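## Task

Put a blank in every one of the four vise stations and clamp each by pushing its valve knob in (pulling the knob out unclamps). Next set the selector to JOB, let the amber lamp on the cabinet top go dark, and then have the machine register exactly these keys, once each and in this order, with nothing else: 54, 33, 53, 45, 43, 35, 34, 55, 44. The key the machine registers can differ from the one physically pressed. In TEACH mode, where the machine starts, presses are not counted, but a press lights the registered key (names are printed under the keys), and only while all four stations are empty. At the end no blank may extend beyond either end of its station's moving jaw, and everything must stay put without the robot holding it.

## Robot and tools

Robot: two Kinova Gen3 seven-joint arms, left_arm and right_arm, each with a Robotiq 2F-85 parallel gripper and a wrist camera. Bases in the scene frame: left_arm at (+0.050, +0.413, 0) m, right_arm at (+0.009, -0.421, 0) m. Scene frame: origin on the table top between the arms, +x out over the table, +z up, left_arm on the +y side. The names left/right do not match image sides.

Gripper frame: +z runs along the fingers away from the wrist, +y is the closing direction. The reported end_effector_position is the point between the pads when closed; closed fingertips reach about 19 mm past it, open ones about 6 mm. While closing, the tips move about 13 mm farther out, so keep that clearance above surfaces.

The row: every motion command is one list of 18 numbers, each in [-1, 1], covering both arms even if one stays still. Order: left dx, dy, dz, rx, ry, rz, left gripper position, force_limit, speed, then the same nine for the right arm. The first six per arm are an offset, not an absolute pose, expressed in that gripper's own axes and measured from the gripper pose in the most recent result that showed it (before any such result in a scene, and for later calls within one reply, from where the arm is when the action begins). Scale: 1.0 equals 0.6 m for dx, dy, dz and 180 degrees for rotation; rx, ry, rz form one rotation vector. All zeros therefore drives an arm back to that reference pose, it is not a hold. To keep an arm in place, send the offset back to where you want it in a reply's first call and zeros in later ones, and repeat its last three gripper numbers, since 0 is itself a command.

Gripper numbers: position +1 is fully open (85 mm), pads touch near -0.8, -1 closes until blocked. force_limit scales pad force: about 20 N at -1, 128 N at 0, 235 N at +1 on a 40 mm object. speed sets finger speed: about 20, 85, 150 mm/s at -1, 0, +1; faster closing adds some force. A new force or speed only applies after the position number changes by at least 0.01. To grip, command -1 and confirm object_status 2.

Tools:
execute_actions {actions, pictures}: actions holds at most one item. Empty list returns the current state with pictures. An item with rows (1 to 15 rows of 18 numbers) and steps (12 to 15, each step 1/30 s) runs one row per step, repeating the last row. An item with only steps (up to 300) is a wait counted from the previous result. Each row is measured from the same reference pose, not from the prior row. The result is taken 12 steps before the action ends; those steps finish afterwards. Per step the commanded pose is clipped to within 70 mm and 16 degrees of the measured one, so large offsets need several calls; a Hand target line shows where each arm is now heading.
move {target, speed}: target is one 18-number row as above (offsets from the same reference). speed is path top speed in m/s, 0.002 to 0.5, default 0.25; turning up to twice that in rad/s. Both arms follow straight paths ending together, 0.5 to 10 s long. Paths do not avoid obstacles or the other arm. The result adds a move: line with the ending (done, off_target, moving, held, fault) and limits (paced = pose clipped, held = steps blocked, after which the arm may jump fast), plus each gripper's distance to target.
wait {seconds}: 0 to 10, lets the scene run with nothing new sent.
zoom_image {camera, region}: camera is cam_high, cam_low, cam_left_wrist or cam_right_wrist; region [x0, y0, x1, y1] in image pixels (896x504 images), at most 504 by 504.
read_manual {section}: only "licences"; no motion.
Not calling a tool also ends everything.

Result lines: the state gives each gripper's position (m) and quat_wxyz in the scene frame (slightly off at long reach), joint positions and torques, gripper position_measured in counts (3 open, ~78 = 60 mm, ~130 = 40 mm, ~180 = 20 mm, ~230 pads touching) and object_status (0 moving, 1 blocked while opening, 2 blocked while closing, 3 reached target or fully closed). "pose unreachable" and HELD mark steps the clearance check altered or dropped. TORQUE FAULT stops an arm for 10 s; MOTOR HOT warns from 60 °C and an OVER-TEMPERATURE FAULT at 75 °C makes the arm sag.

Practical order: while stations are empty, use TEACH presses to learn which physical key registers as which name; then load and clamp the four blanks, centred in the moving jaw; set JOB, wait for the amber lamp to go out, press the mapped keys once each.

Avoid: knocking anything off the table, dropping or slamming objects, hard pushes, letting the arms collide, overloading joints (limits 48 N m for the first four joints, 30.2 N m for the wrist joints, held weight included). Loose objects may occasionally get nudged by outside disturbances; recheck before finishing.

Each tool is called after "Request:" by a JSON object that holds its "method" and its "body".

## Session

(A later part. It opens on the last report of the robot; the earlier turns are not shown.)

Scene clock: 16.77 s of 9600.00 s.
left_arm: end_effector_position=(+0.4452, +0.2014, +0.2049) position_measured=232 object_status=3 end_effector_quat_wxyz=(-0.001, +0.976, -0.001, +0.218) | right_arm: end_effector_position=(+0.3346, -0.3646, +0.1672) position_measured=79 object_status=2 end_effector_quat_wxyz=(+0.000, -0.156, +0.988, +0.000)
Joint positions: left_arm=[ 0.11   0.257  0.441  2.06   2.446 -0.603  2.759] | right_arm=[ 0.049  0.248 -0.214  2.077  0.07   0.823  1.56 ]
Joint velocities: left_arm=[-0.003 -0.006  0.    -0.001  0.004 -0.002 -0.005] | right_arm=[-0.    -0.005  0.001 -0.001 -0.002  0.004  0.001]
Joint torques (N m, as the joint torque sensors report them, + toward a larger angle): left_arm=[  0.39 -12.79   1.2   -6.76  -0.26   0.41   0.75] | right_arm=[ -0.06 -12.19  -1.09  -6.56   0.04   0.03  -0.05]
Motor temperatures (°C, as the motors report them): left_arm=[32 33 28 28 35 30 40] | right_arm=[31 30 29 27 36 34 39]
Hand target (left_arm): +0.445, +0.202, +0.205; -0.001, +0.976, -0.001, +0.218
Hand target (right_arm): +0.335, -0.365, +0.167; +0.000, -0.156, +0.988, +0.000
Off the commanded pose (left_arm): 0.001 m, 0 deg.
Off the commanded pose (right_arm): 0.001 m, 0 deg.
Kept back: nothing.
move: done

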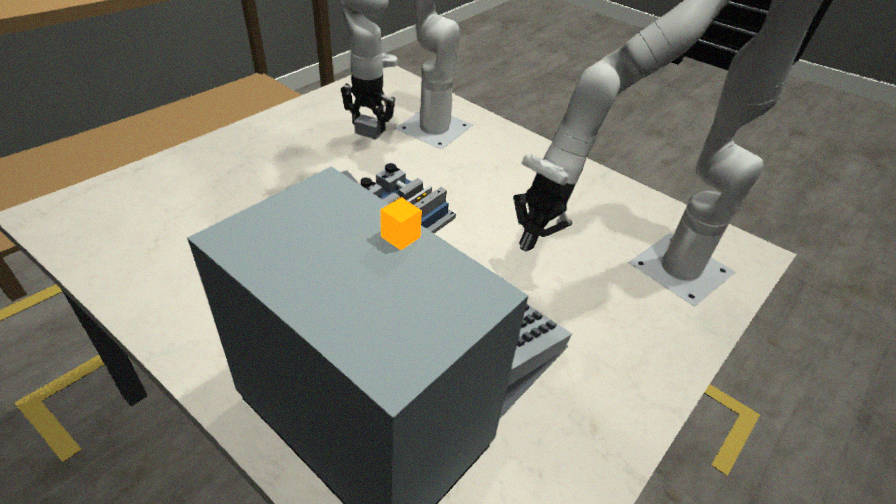

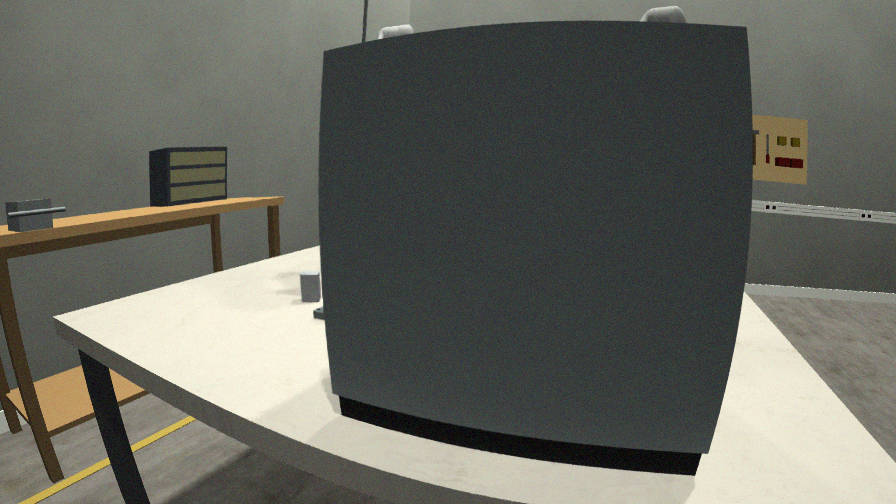

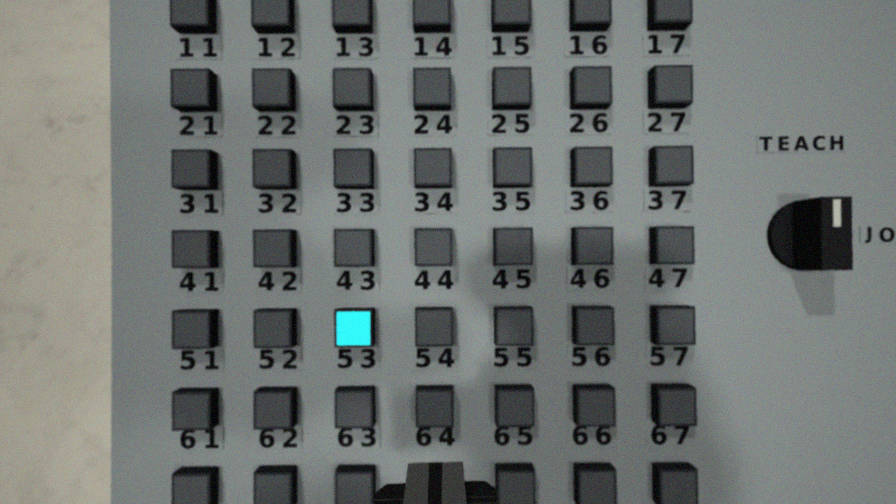

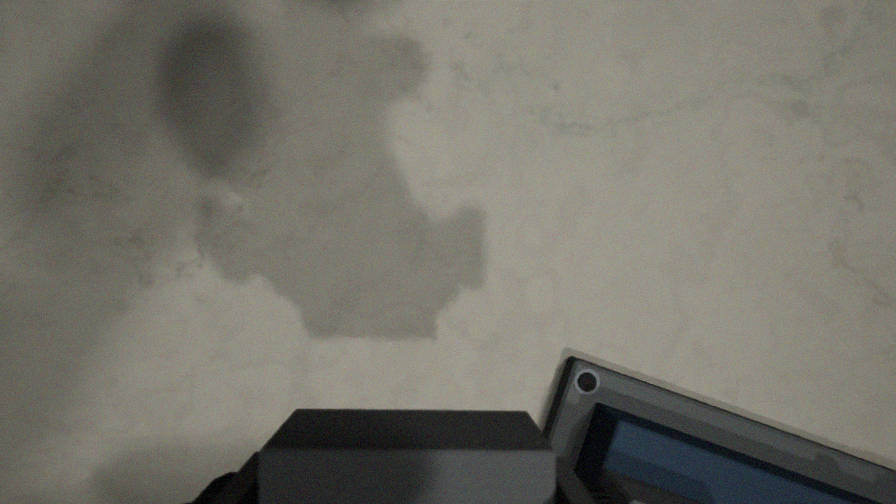

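Request:
{"method": "move", "body": {"target": [0.1737,0.1115,0.1727,0,0,0,-1,0,1,-0.1527,0.3123,-0.03,0,0,-0.4003,-1,-0.5,-0.5], "speed": 0.4}}

Scene clock: 20.23 s of 9600.00 s.
left_arm: end_effector_position=(+0.5837, +0.1349, +0.1556) position_measured=232 object_status=3 end_effector_quat_wxyz=(-0.001, +0.976, -0.001, +0.218) | right_arm: end_effector_position=(+0.3627, -0.1582, +0.1853) position_measured=79 object_status=2 end_effector_quat_wxyz=(+0.000, -0.707, +0.708, +0.001)
Joint positions: left_arm=[ 0.174  0.636  0.389  1.636  2.343 -0.679  2.736] | right_arm=[-0.21   0.478 -0.531  1.698  0.272  1.04   2.193]
Joint velocities: left_arm=[ 0.     0.007 -0.    -0.004  0.001 -0.002 -0.001] | right_arm=[-0.005  0.009 -0.002 -0.005  0.001  0.004  0.006]
Joint torques (N m, as the joint torque sensors report them, + toward a larger angle): left_arm=[ -0.01 -20.35   2.56  -6.93  -0.2    0.51   0.29] | right_arm=[ -0.22 -16.55  -2.69  -7.81  -0.01  -0.1    0.23]
Motor temperatures (°C, as the motors report them): left_arm=[32 33 28 28 35 30 40] | right_arm=[31 30 29 27 36 34 39]
Hand target (left_arm): +0.584, +0.135, +0.155; -0.001, +0.976, -0.001, +0.218
Hand target (right_arm): +0.363, -0.158, +0.185; +0.000, +0.707, -0.707, -0.001
Off the commanded pose (left_arm): 0.001 m, 0 deg.
Off the commanded pose (right_arm): 0.001 m, 0 deg.
Kept back: nothing.
move: done

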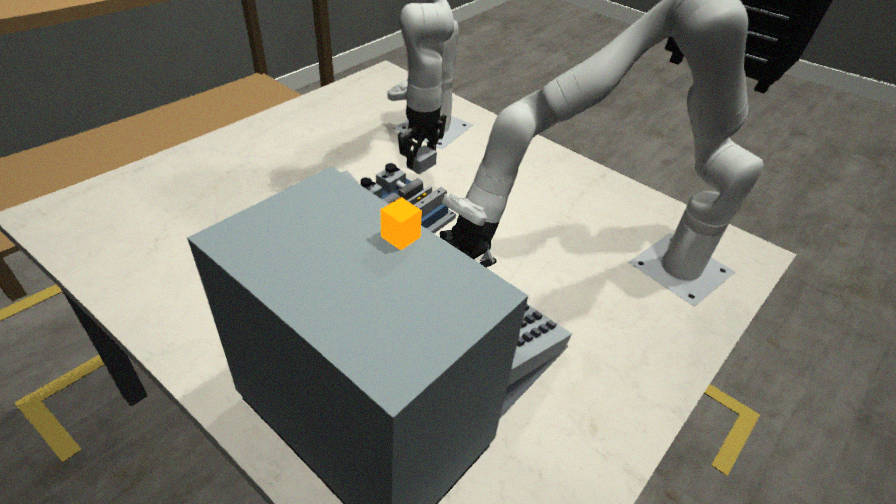

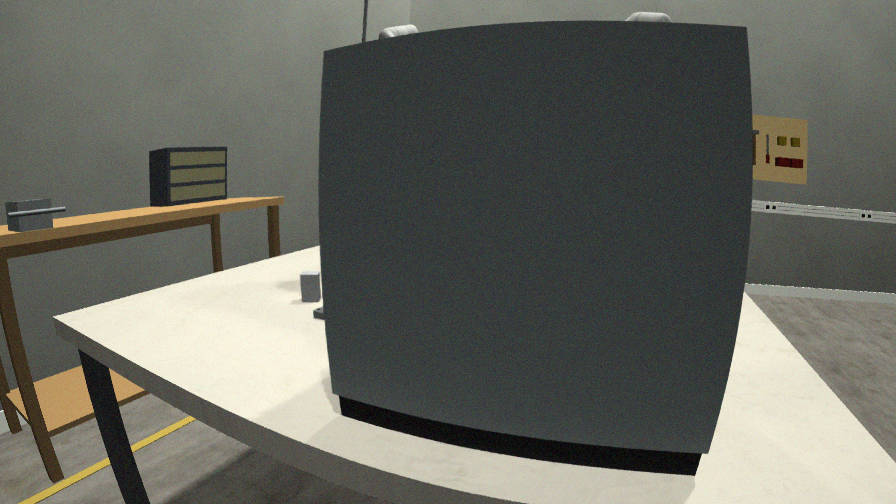

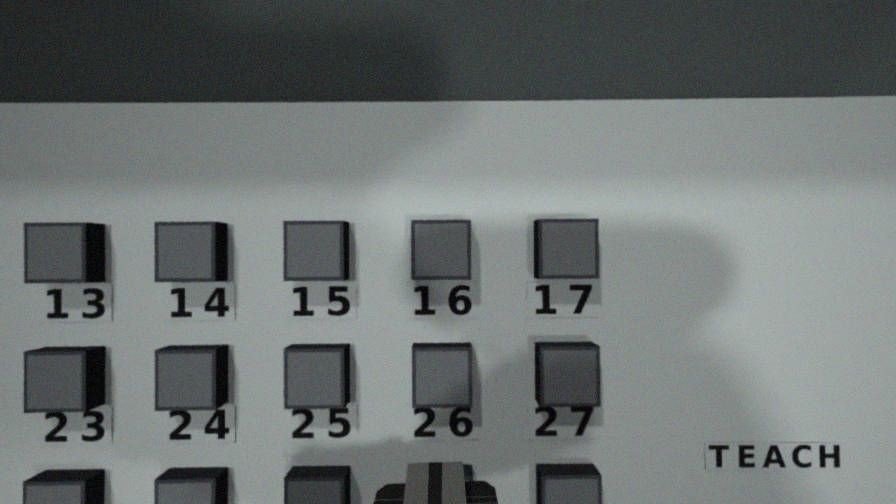

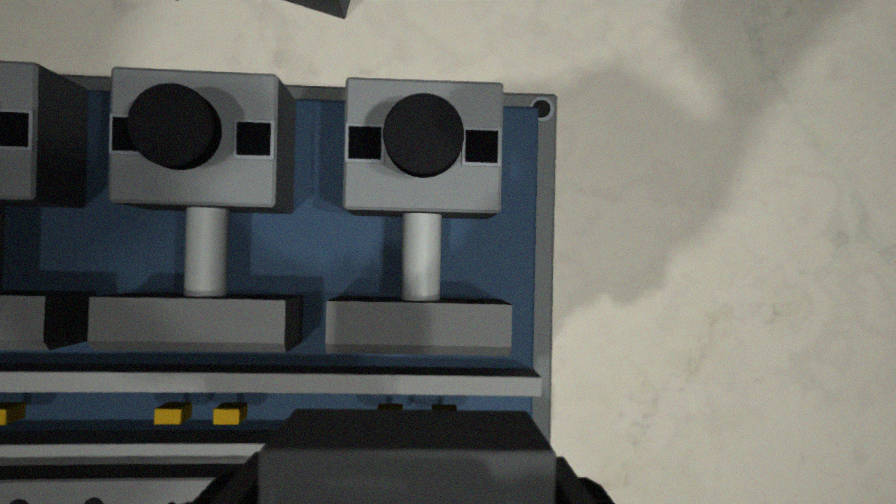

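Request:
{"method": "move", "body": {"target": [-0.002,0.0027,0.031,0,0,0,-1,0,1,0,0.001,0,0,0,0.002,-1,-0.5,-0.5], "speed": 0.03}}

Request:
{"method": "move", "body": {"target": [0,0,-0.026,0,0,0,-1,0,1,0,0,0,0,0,0,-1,-0.5,-0.5], "speed": 0.08}}

Request:
{"method": "move", "body": {"target": [0.001,-0.1135,0,0,0,0,-1,0,1,0,0,0,0,0,0,-1,-0.5,-0.5], "speed": 0.15}}

Request:
{"method": "zoom_image", "body": {"camera": "cam_right_wrist", "region": [0,280,320,504]}}

Scene clock: 22.43 s of 9600.00 s.
left_arm: end_effector_position=(+0.5894, +0.1337, +0.1416) position_measured=232 object_status=3 end_effector_quat_wxyz=(-0.002, +0.976, -0.001, +0.219) | right_arm: end_effector_position=(+0.3621, -0.1582, +0.1853) position_measured=79 object_status=2 end_effector_quat_wxyz=(+0.000, -0.704, +0.710, +0.001)
Joint positions: left_arm=[ 0.186  0.665  0.369  1.632  2.32  -0.654  2.758] | right_arm=[-0.211  0.476 -0.53   1.699  0.271  1.039  2.186]
Joint velocities: left_arm=[ 0.002  0.    -0.003  0.002 -0.005  0.002  0.005] | right_arm=[-0.002 -0.001 -0.     0.    -0.001 -0.    -0.001]
Joint torques (N m, as the joint torque sensors report them, + toward a larger angle): left_arm=[ -0.43 -14.88   1.87  -8.11  -1.06   2.82   0.13] | right_arm=[ -0.14 -16.64  -2.7   -7.64   0.1   -0.2   -0.01]
Motor temperatures (°C, as the motors report them): left_arm=[32 33 28 28 35 30 40] | right_arm=[31 30 29 27 36 34 39]
Hand target (left_arm): +0.590, +0.133, +0.138; -0.001, +0.976, -0.001, +0.218
Hand target (right_arm): +0.362, -0.158, +0.185; -0.000, +0.704, -0.710, -0.001
Off the commanded pose (left_arm): 0.004 m, 0 deg.
Off the commanded pose (right_arm): 0.000 m, 0 deg.
Kept back: nothing.
move: off_target (left_arm)

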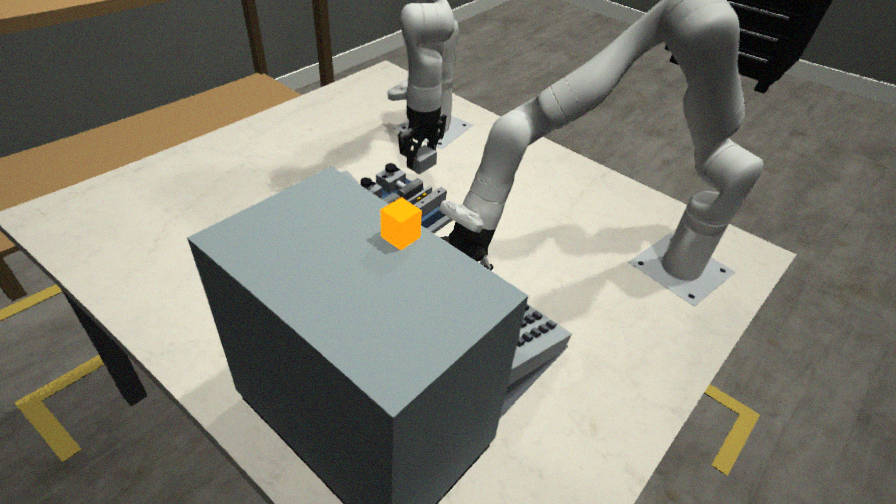

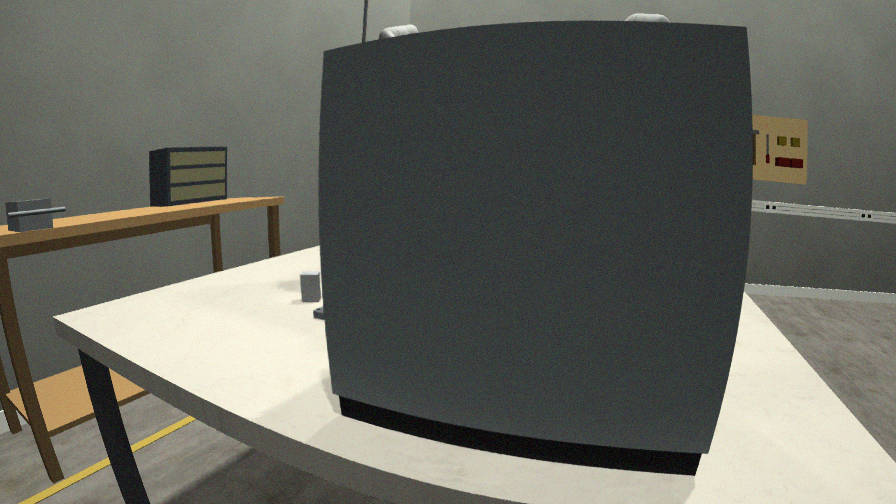

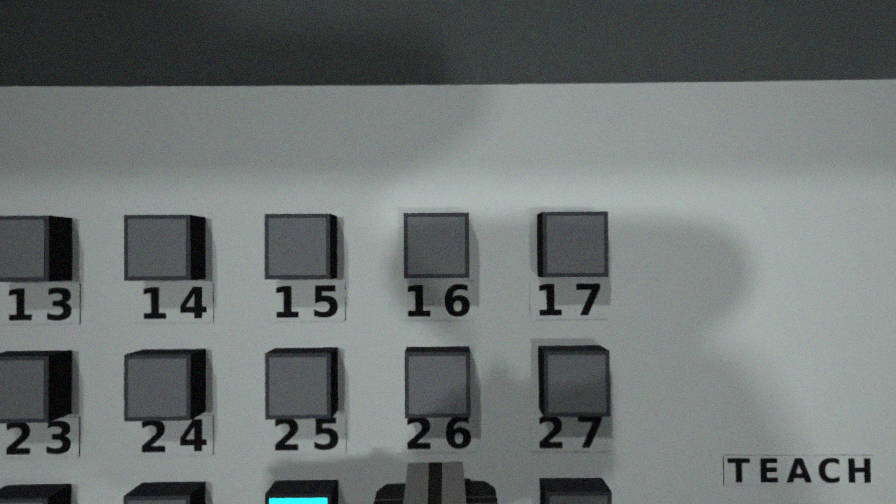

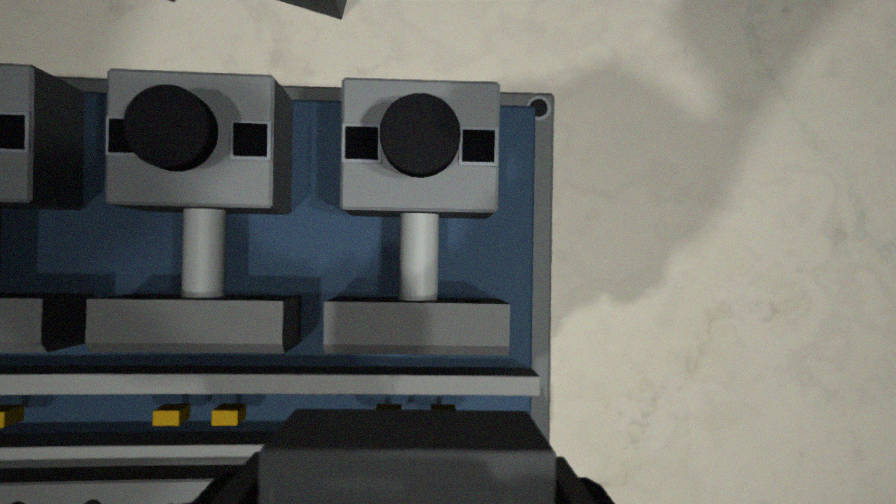

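Scene clock: 23.17 s of 9600.00 s.
left_arm: end_effector_position=(+0.5827, +0.1336, +0.1554) position_measured=232 object_status=3 end_effector_quat_wxyz=(-0.002, +0.976, -0.001, +0.219) | right_arm: end_effector_position=(+0.3621, -0.1582, +0.1853) position_measured=79 object_status=2 end_effector_quat_wxyz=(+0.000, -0.704, +0.710, +0.001)
Joint positions: left_arm=[ 0.181  0.636  0.386  1.637  2.34  -0.679  2.743] | right_arm=[-0.211  0.476 -0.53   1.699  0.271  1.039  2.186]
Joint velocities: left_arm=[ 0.    -0.004  0.002  0.001  0.002 -0.004 -0.003] | right_arm=[-0.001 -0.001  0.     0.001 -0.    -0.    -0.   ]
Joint torques (N m, as the joint torque sensors report them, + toward a larger angle): left_arm=[ -0.35 -19.58   2.82  -6.57   0.     0.41   0.27] | right_arm=[ -0.29 -16.82  -2.72  -7.73   0.02  -0.18   0.01]
Motor temperatures (°C, as the motors report them): left_arm=[32 33 28 28 35 30 40] | right_arm=[31 31 29 27 36 34 39]
Hand target (left_arm): +0.583, +0.134, +0.156; -0.002, +0.976, -0.001, +0.219
Hand target (right_arm): +0.362, -0.158, +0.185; -0.000, +0.704, -0.710, -0.001
Off the commanded pose (left_arm): 0.000 m, 0 deg.
Off the commanded pose (right_arm): 0.000 m, 0 deg.
Kept back: nothing.
move: done

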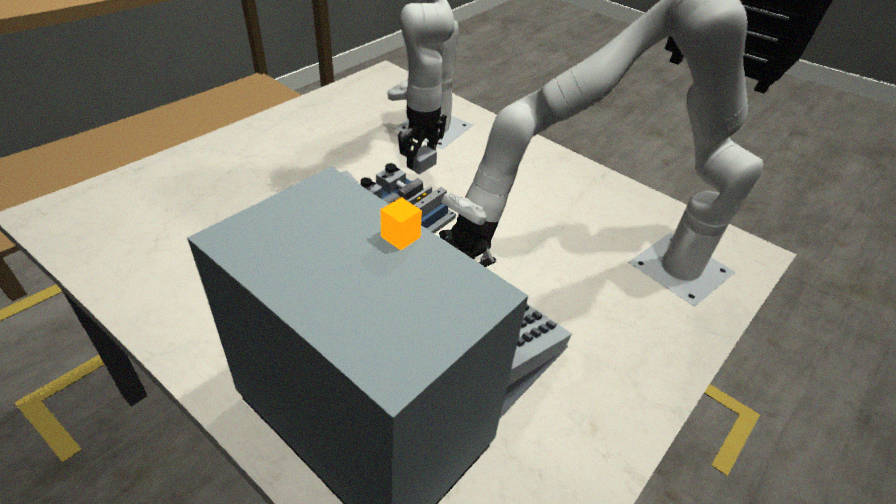

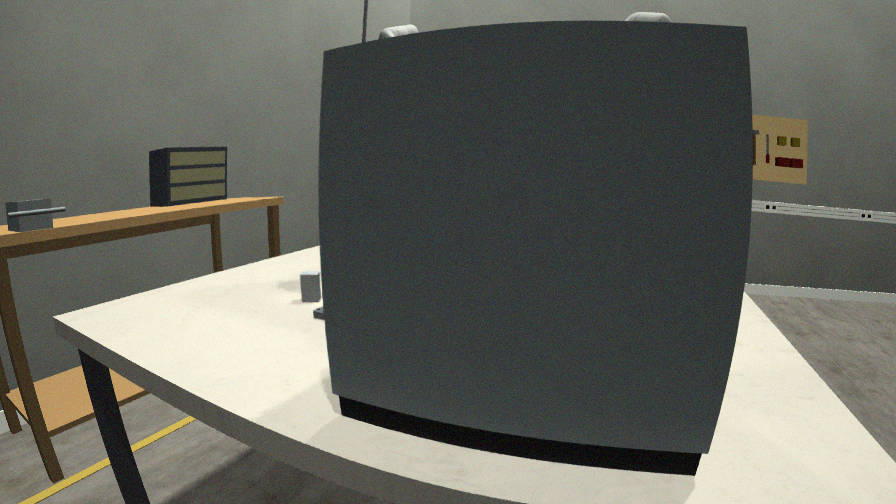

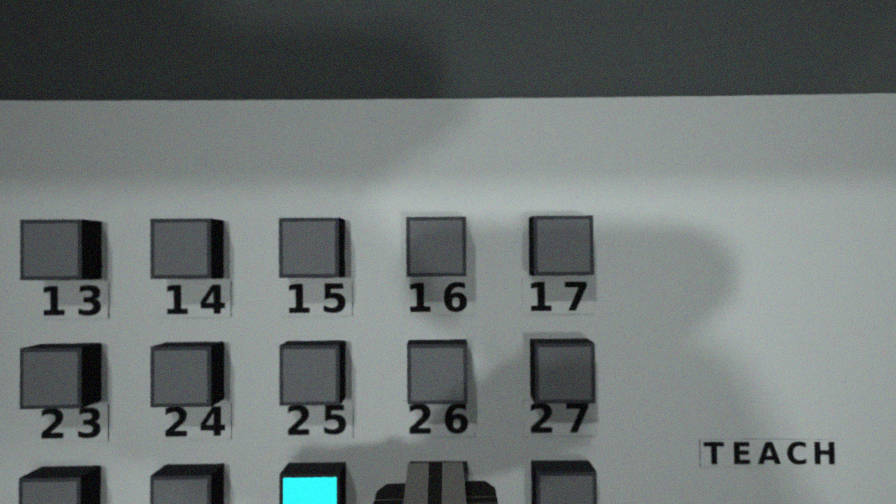

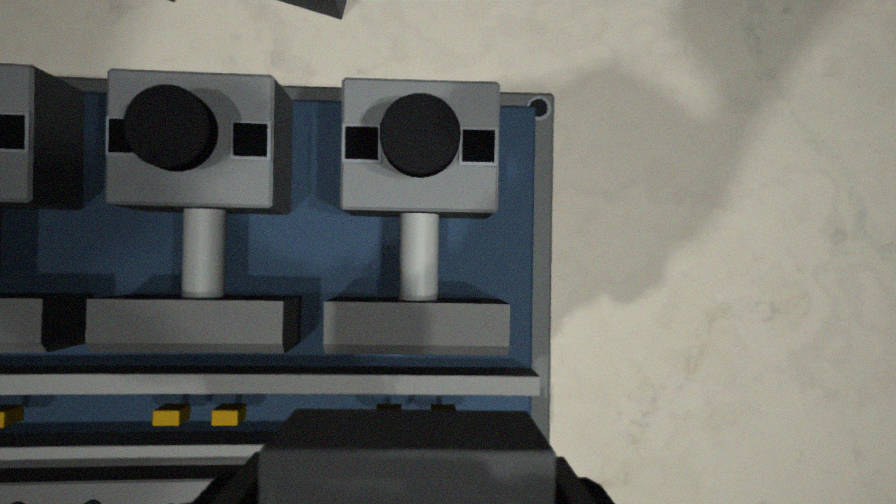

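Scene clock: 24.13 s of 9600.00 s.
left_arm: end_effector_position=(+0.5829, +0.2013, +0.1558) position_measured=232 object_status=3 end_effector_quat_wxyz=(-0.002, +0.976, -0.001, +0.219) | right_arm: end_effector_position=(+0.3621, -0.1582, +0.1853) position_measured=79 object_status=2 end_effector_quat_wxyz=(+0.000, -0.704, +0.710, +0.001)
Joint positions: left_arm=[ 0.035  0.57   0.391  1.763  2.344 -0.578  2.656] | right_arm=[-0.211  0.476 -0.53   1.699  0.271  1.039  2.186]
Joint velocities: left_arm=[-0.003 -0.003 -0.001  0.002  0.     0.002 -0.003] | right_arm=[-0.    -0.001 -0.     0.001 -0.    -0.    -0.   ]
Joint torques (N m, as the joint torque sensors report them, + toward a larger angle): left_arm=[ -0.82 -18.47   2.74  -6.81  -0.15   0.53   0.32] | right_arm=[ -0.24 -16.7   -2.85  -7.77   0.03  -0.16  -0.01]
Motor temperatures (°C, as the motors report them): left_arm=[32 33 28 28 35 30 40] | right_arm=[31 31 29 27 36 34 39]
Hand target (left_arm): +0.583, +0.202, +0.156; -0.002, +0.976, -0.001, +0.219
Hand target (right_arm): +0.362, -0.158, +0.185; -0.000, +0.704, -0.710, -0.001
Off the commanded pose (left_arm): 0.001 m, 0 deg.
Off the commanded pose (right_arm): 0.000 m, 0 deg.
Kept back: nothing.
move: done

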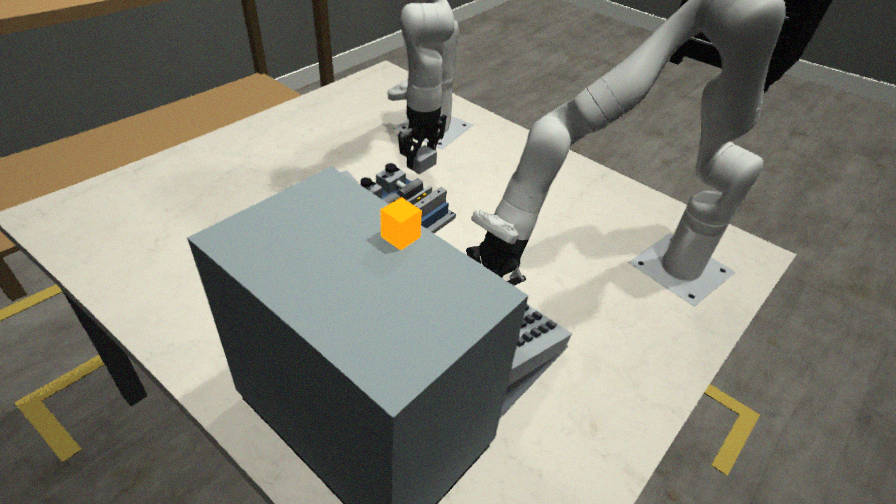

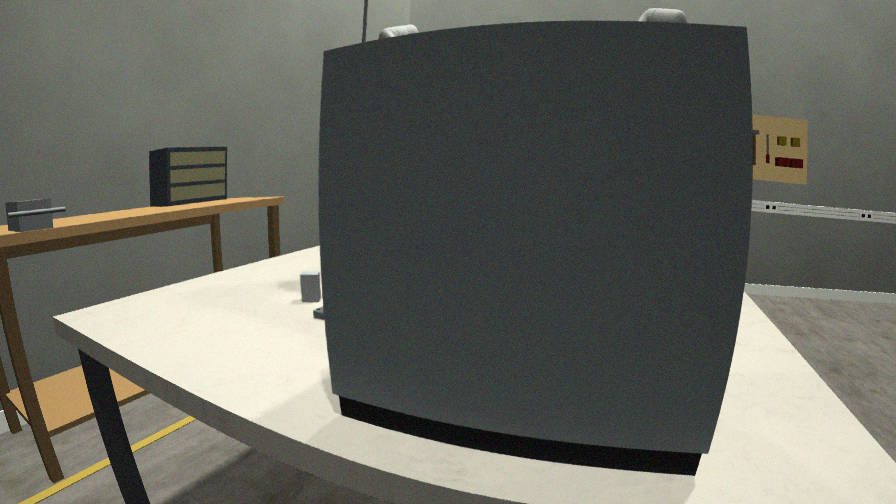

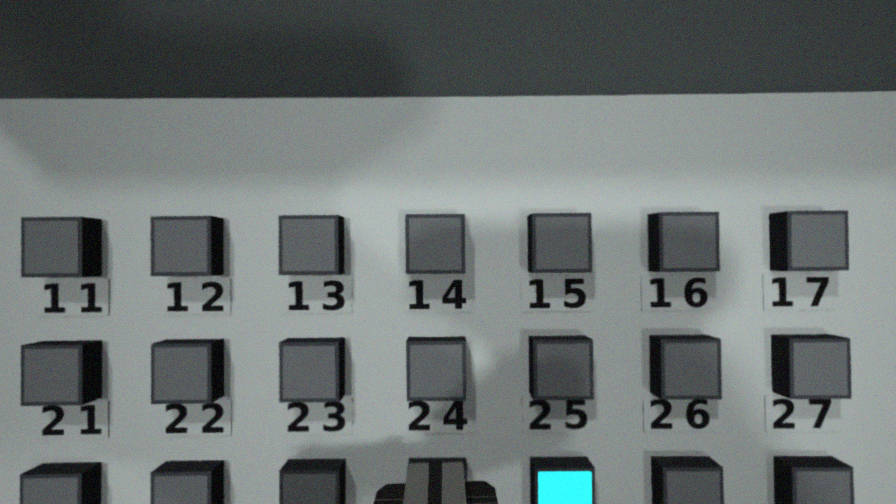

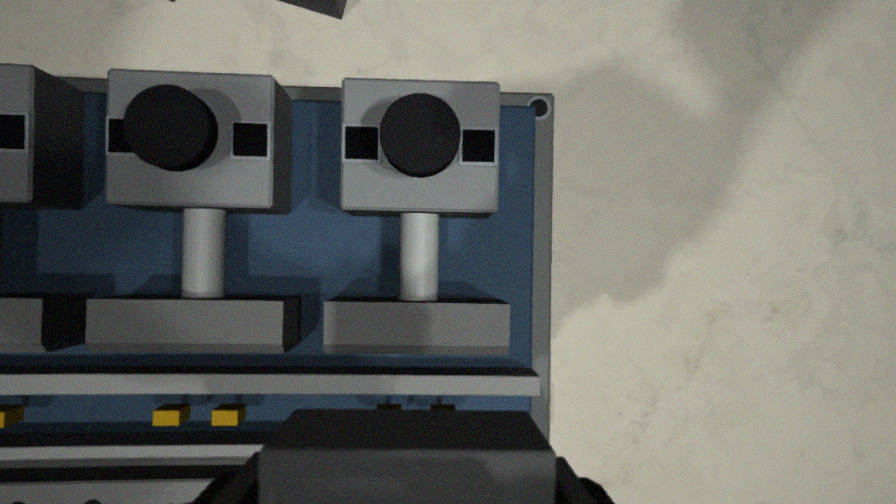

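Region (0, 280, 320, 504) of cam_right_wrist's 896x504 image, scaled by 1.575; it fills the top 353 rows of this view, and the rest is white.

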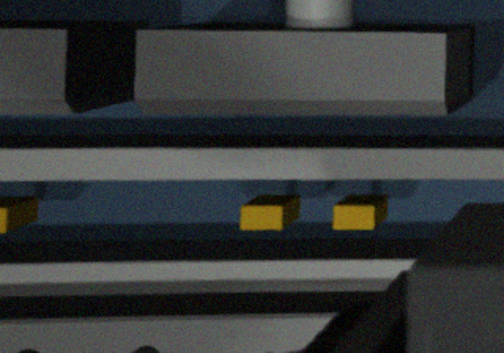

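Request:
{"method": "move", "body": {"target": [0.001,0,0.0315,0,0,0,-1,0,1,0.0025,0,0.03,0,0,0,-1,-0.5,-0.5], "speed": 0.03}}

Request:
{"method": "move", "body": {"target": [0,0,-0.027,0,0,0,-1,0,1,0,0,0.05,0,0,0,-1,-0.5,-0.5], "speed": 0.08}}

Scene clock: 26.37 s of 9600.00 s.
left_arm: end_effector_position=(+0.5902, +0.2013, +0.1414) position_measured=232 object_status=3 end_effector_quat_wxyz=(-0.002, +0.976, -0.002, +0.219) | right_arm: end_effector_position=(+0.3622, -0.1598, +0.1674) position_measured=79 object_status=2 end_effector_quat_wxyz=(+0.000, -0.704, +0.710, +0.001)
Joint positions: left_arm=[ 0.049  0.603  0.366  1.757  2.316 -0.551  2.679] | right_arm=[-0.215  0.499 -0.521  1.73   0.288  0.989  2.174]
Joint velocities: left_arm=[ 0.002  0.001 -0.001  0.002 -0.003  0.001  0.002] | right_arm=[ 0.001  0.003  0.     0.003  0.001 -0.004  0.   ]
Joint torques (N m, as the joint torque sensors report them, + toward a larger angle): left_arm=[ -0.49 -14.48   1.78  -8.16  -0.74   2.08   0.16] | right_arm=[ -0.22 -16.83  -2.91  -7.64   0.06  -0.09   0.08]
Motor temperatures (°C, as the motors report them): left_arm=[32 33 28 28 35 30 40] | right_arm=[31 31 29 27 36 34 39]
Hand target (left_arm): +0.591, +0.201, +0.139; -0.002, +0.976, -0.001, +0.219
Hand target (right_arm): +0.362, -0.160, +0.167; -0.000, +0.704, -0.710, -0.001
Off the commanded pose (left_arm): 0.003 m, 0 deg.
Off the commanded pose (right_arm): 0.000 m, 0 deg.
Kept back: nothing.
move: done

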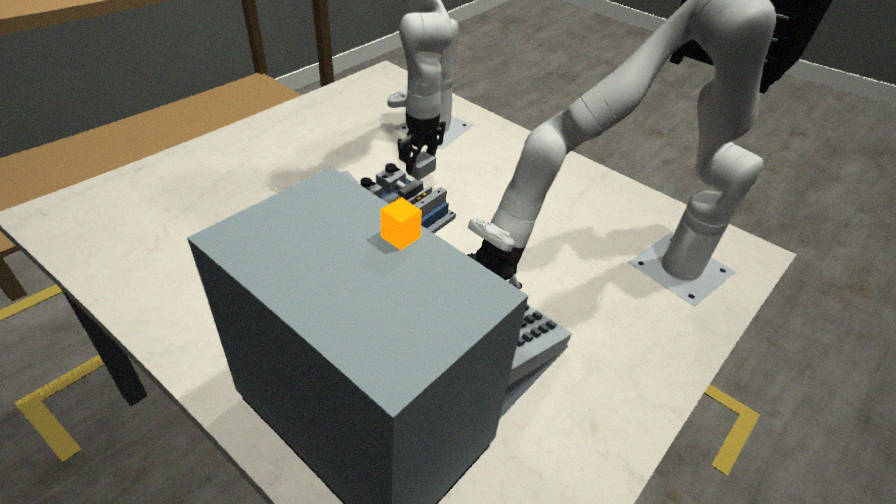

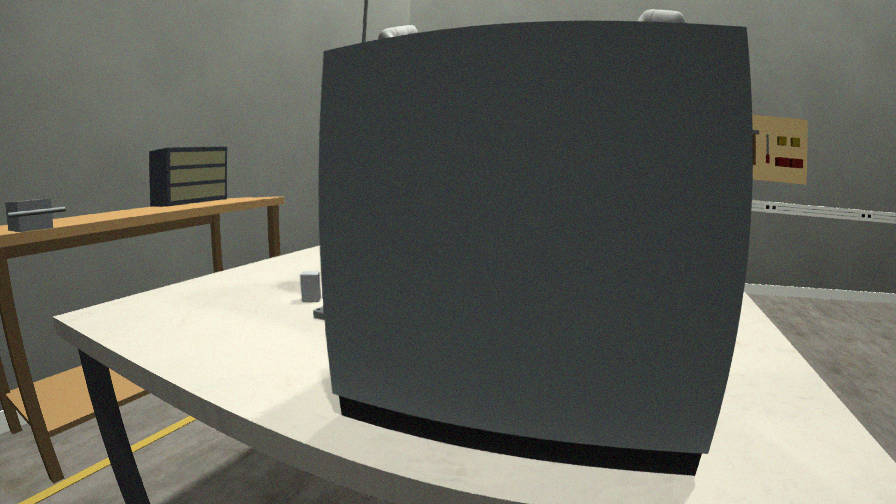

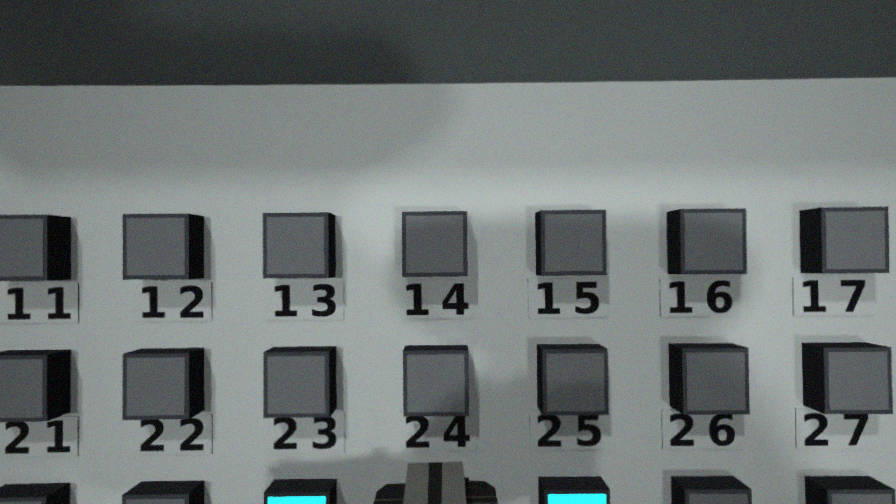

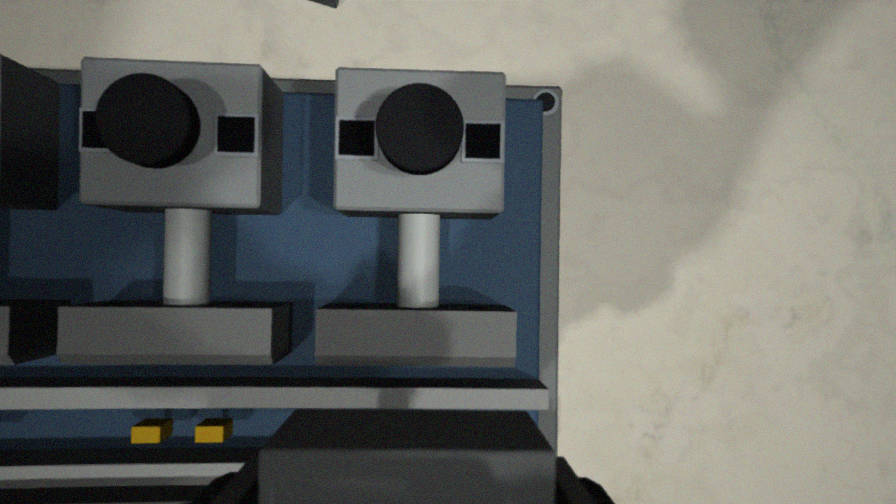

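Scene clock: 27.20 s of 9600.00 s.
left_arm: end_effector_position=(+0.5833, +0.2012, +0.1559) position_measured=232 object_status=3 end_effector_quat_wxyz=(-0.002, +0.976, -0.002, +0.219) | right_arm: end_effector_position=(+0.3623, -0.1598, +0.1376) position_measured=79 object_status=2 end_effector_quat_wxyz=(+0.000, -0.704, +0.710, +0.000)
Joint positions: left_arm=[ 0.037  0.57   0.389  1.763  2.342 -0.579  2.658] | right_arm=[-0.23   0.543 -0.503  1.772  0.32   0.908  2.146]
Joint velocities: left_arm=[-0.001 -0.002  0.001  0.     0.    -0.003 -0.001] | right_arm=[-0.001  0.003  0.     0.001  0.001 -0.002 -0.002]
Joint torques (N m, as the joint torque sensors report them, + toward a larger angle): left_arm=[  0.32 -18.27   2.43  -6.59  -0.28   0.49  -0.06] | right_arm=[ -0.38 -17.23  -2.79  -6.79  -0.03  -0.19   0.13]
Motor temperatures (°C, as the motors report them): left_arm=[32 33 28 28 35 30 40] | right_arm=[31 31 29 27 36 34 39]
Hand target (left_arm): +0.583, +0.201, +0.156; -0.002, +0.976, -0.002, +0.219
Hand target (right_arm): +0.362, -0.160, +0.137; -0.000, +0.704, -0.710, -0.001
Off the commanded pose (left_arm): 0.000 m, 0 deg.
Off the commanded pose (right_arm): 0.000 m, 0 deg.
Kept back: nothing.
move: done

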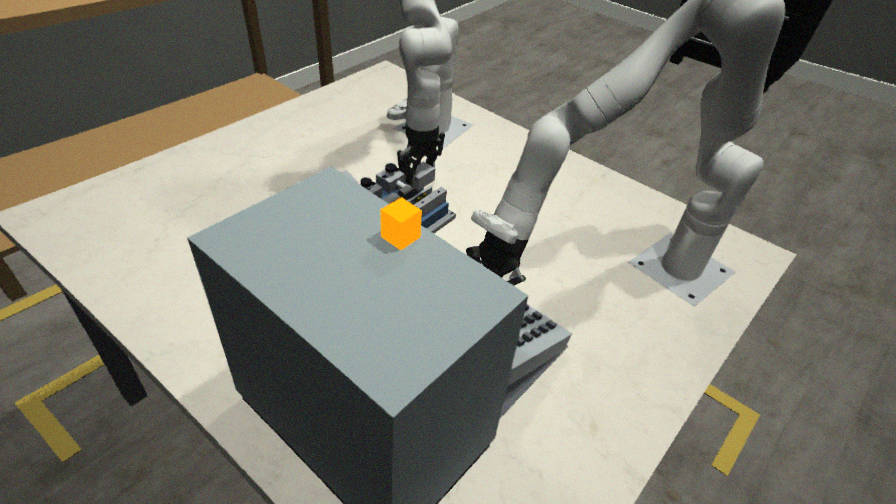

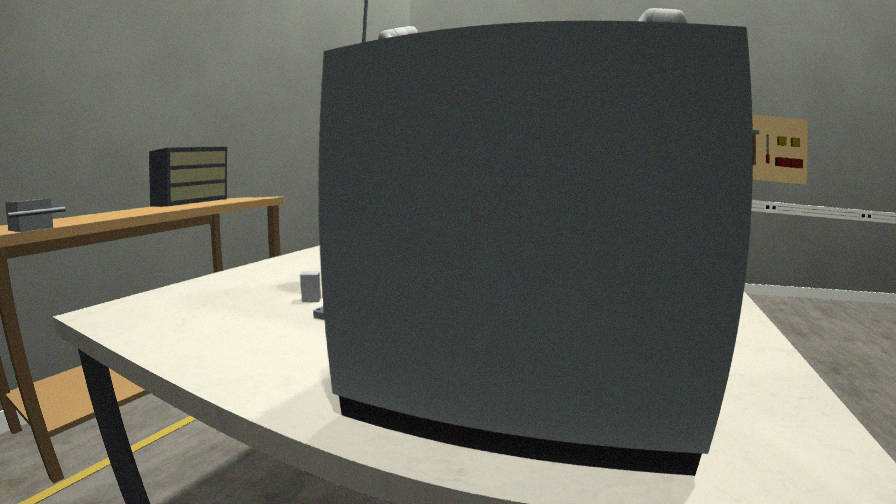

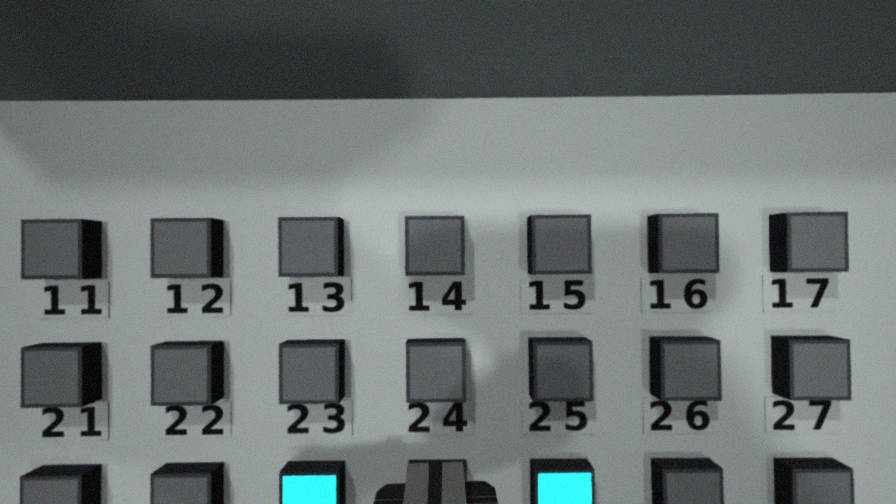

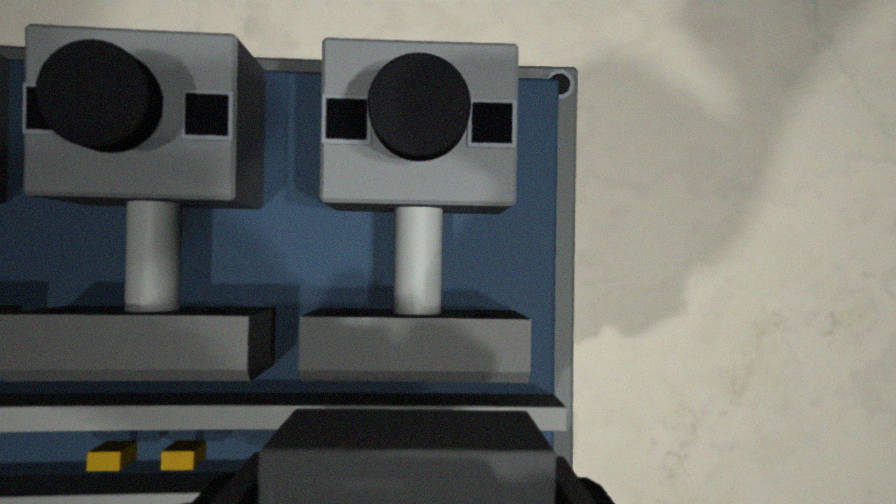

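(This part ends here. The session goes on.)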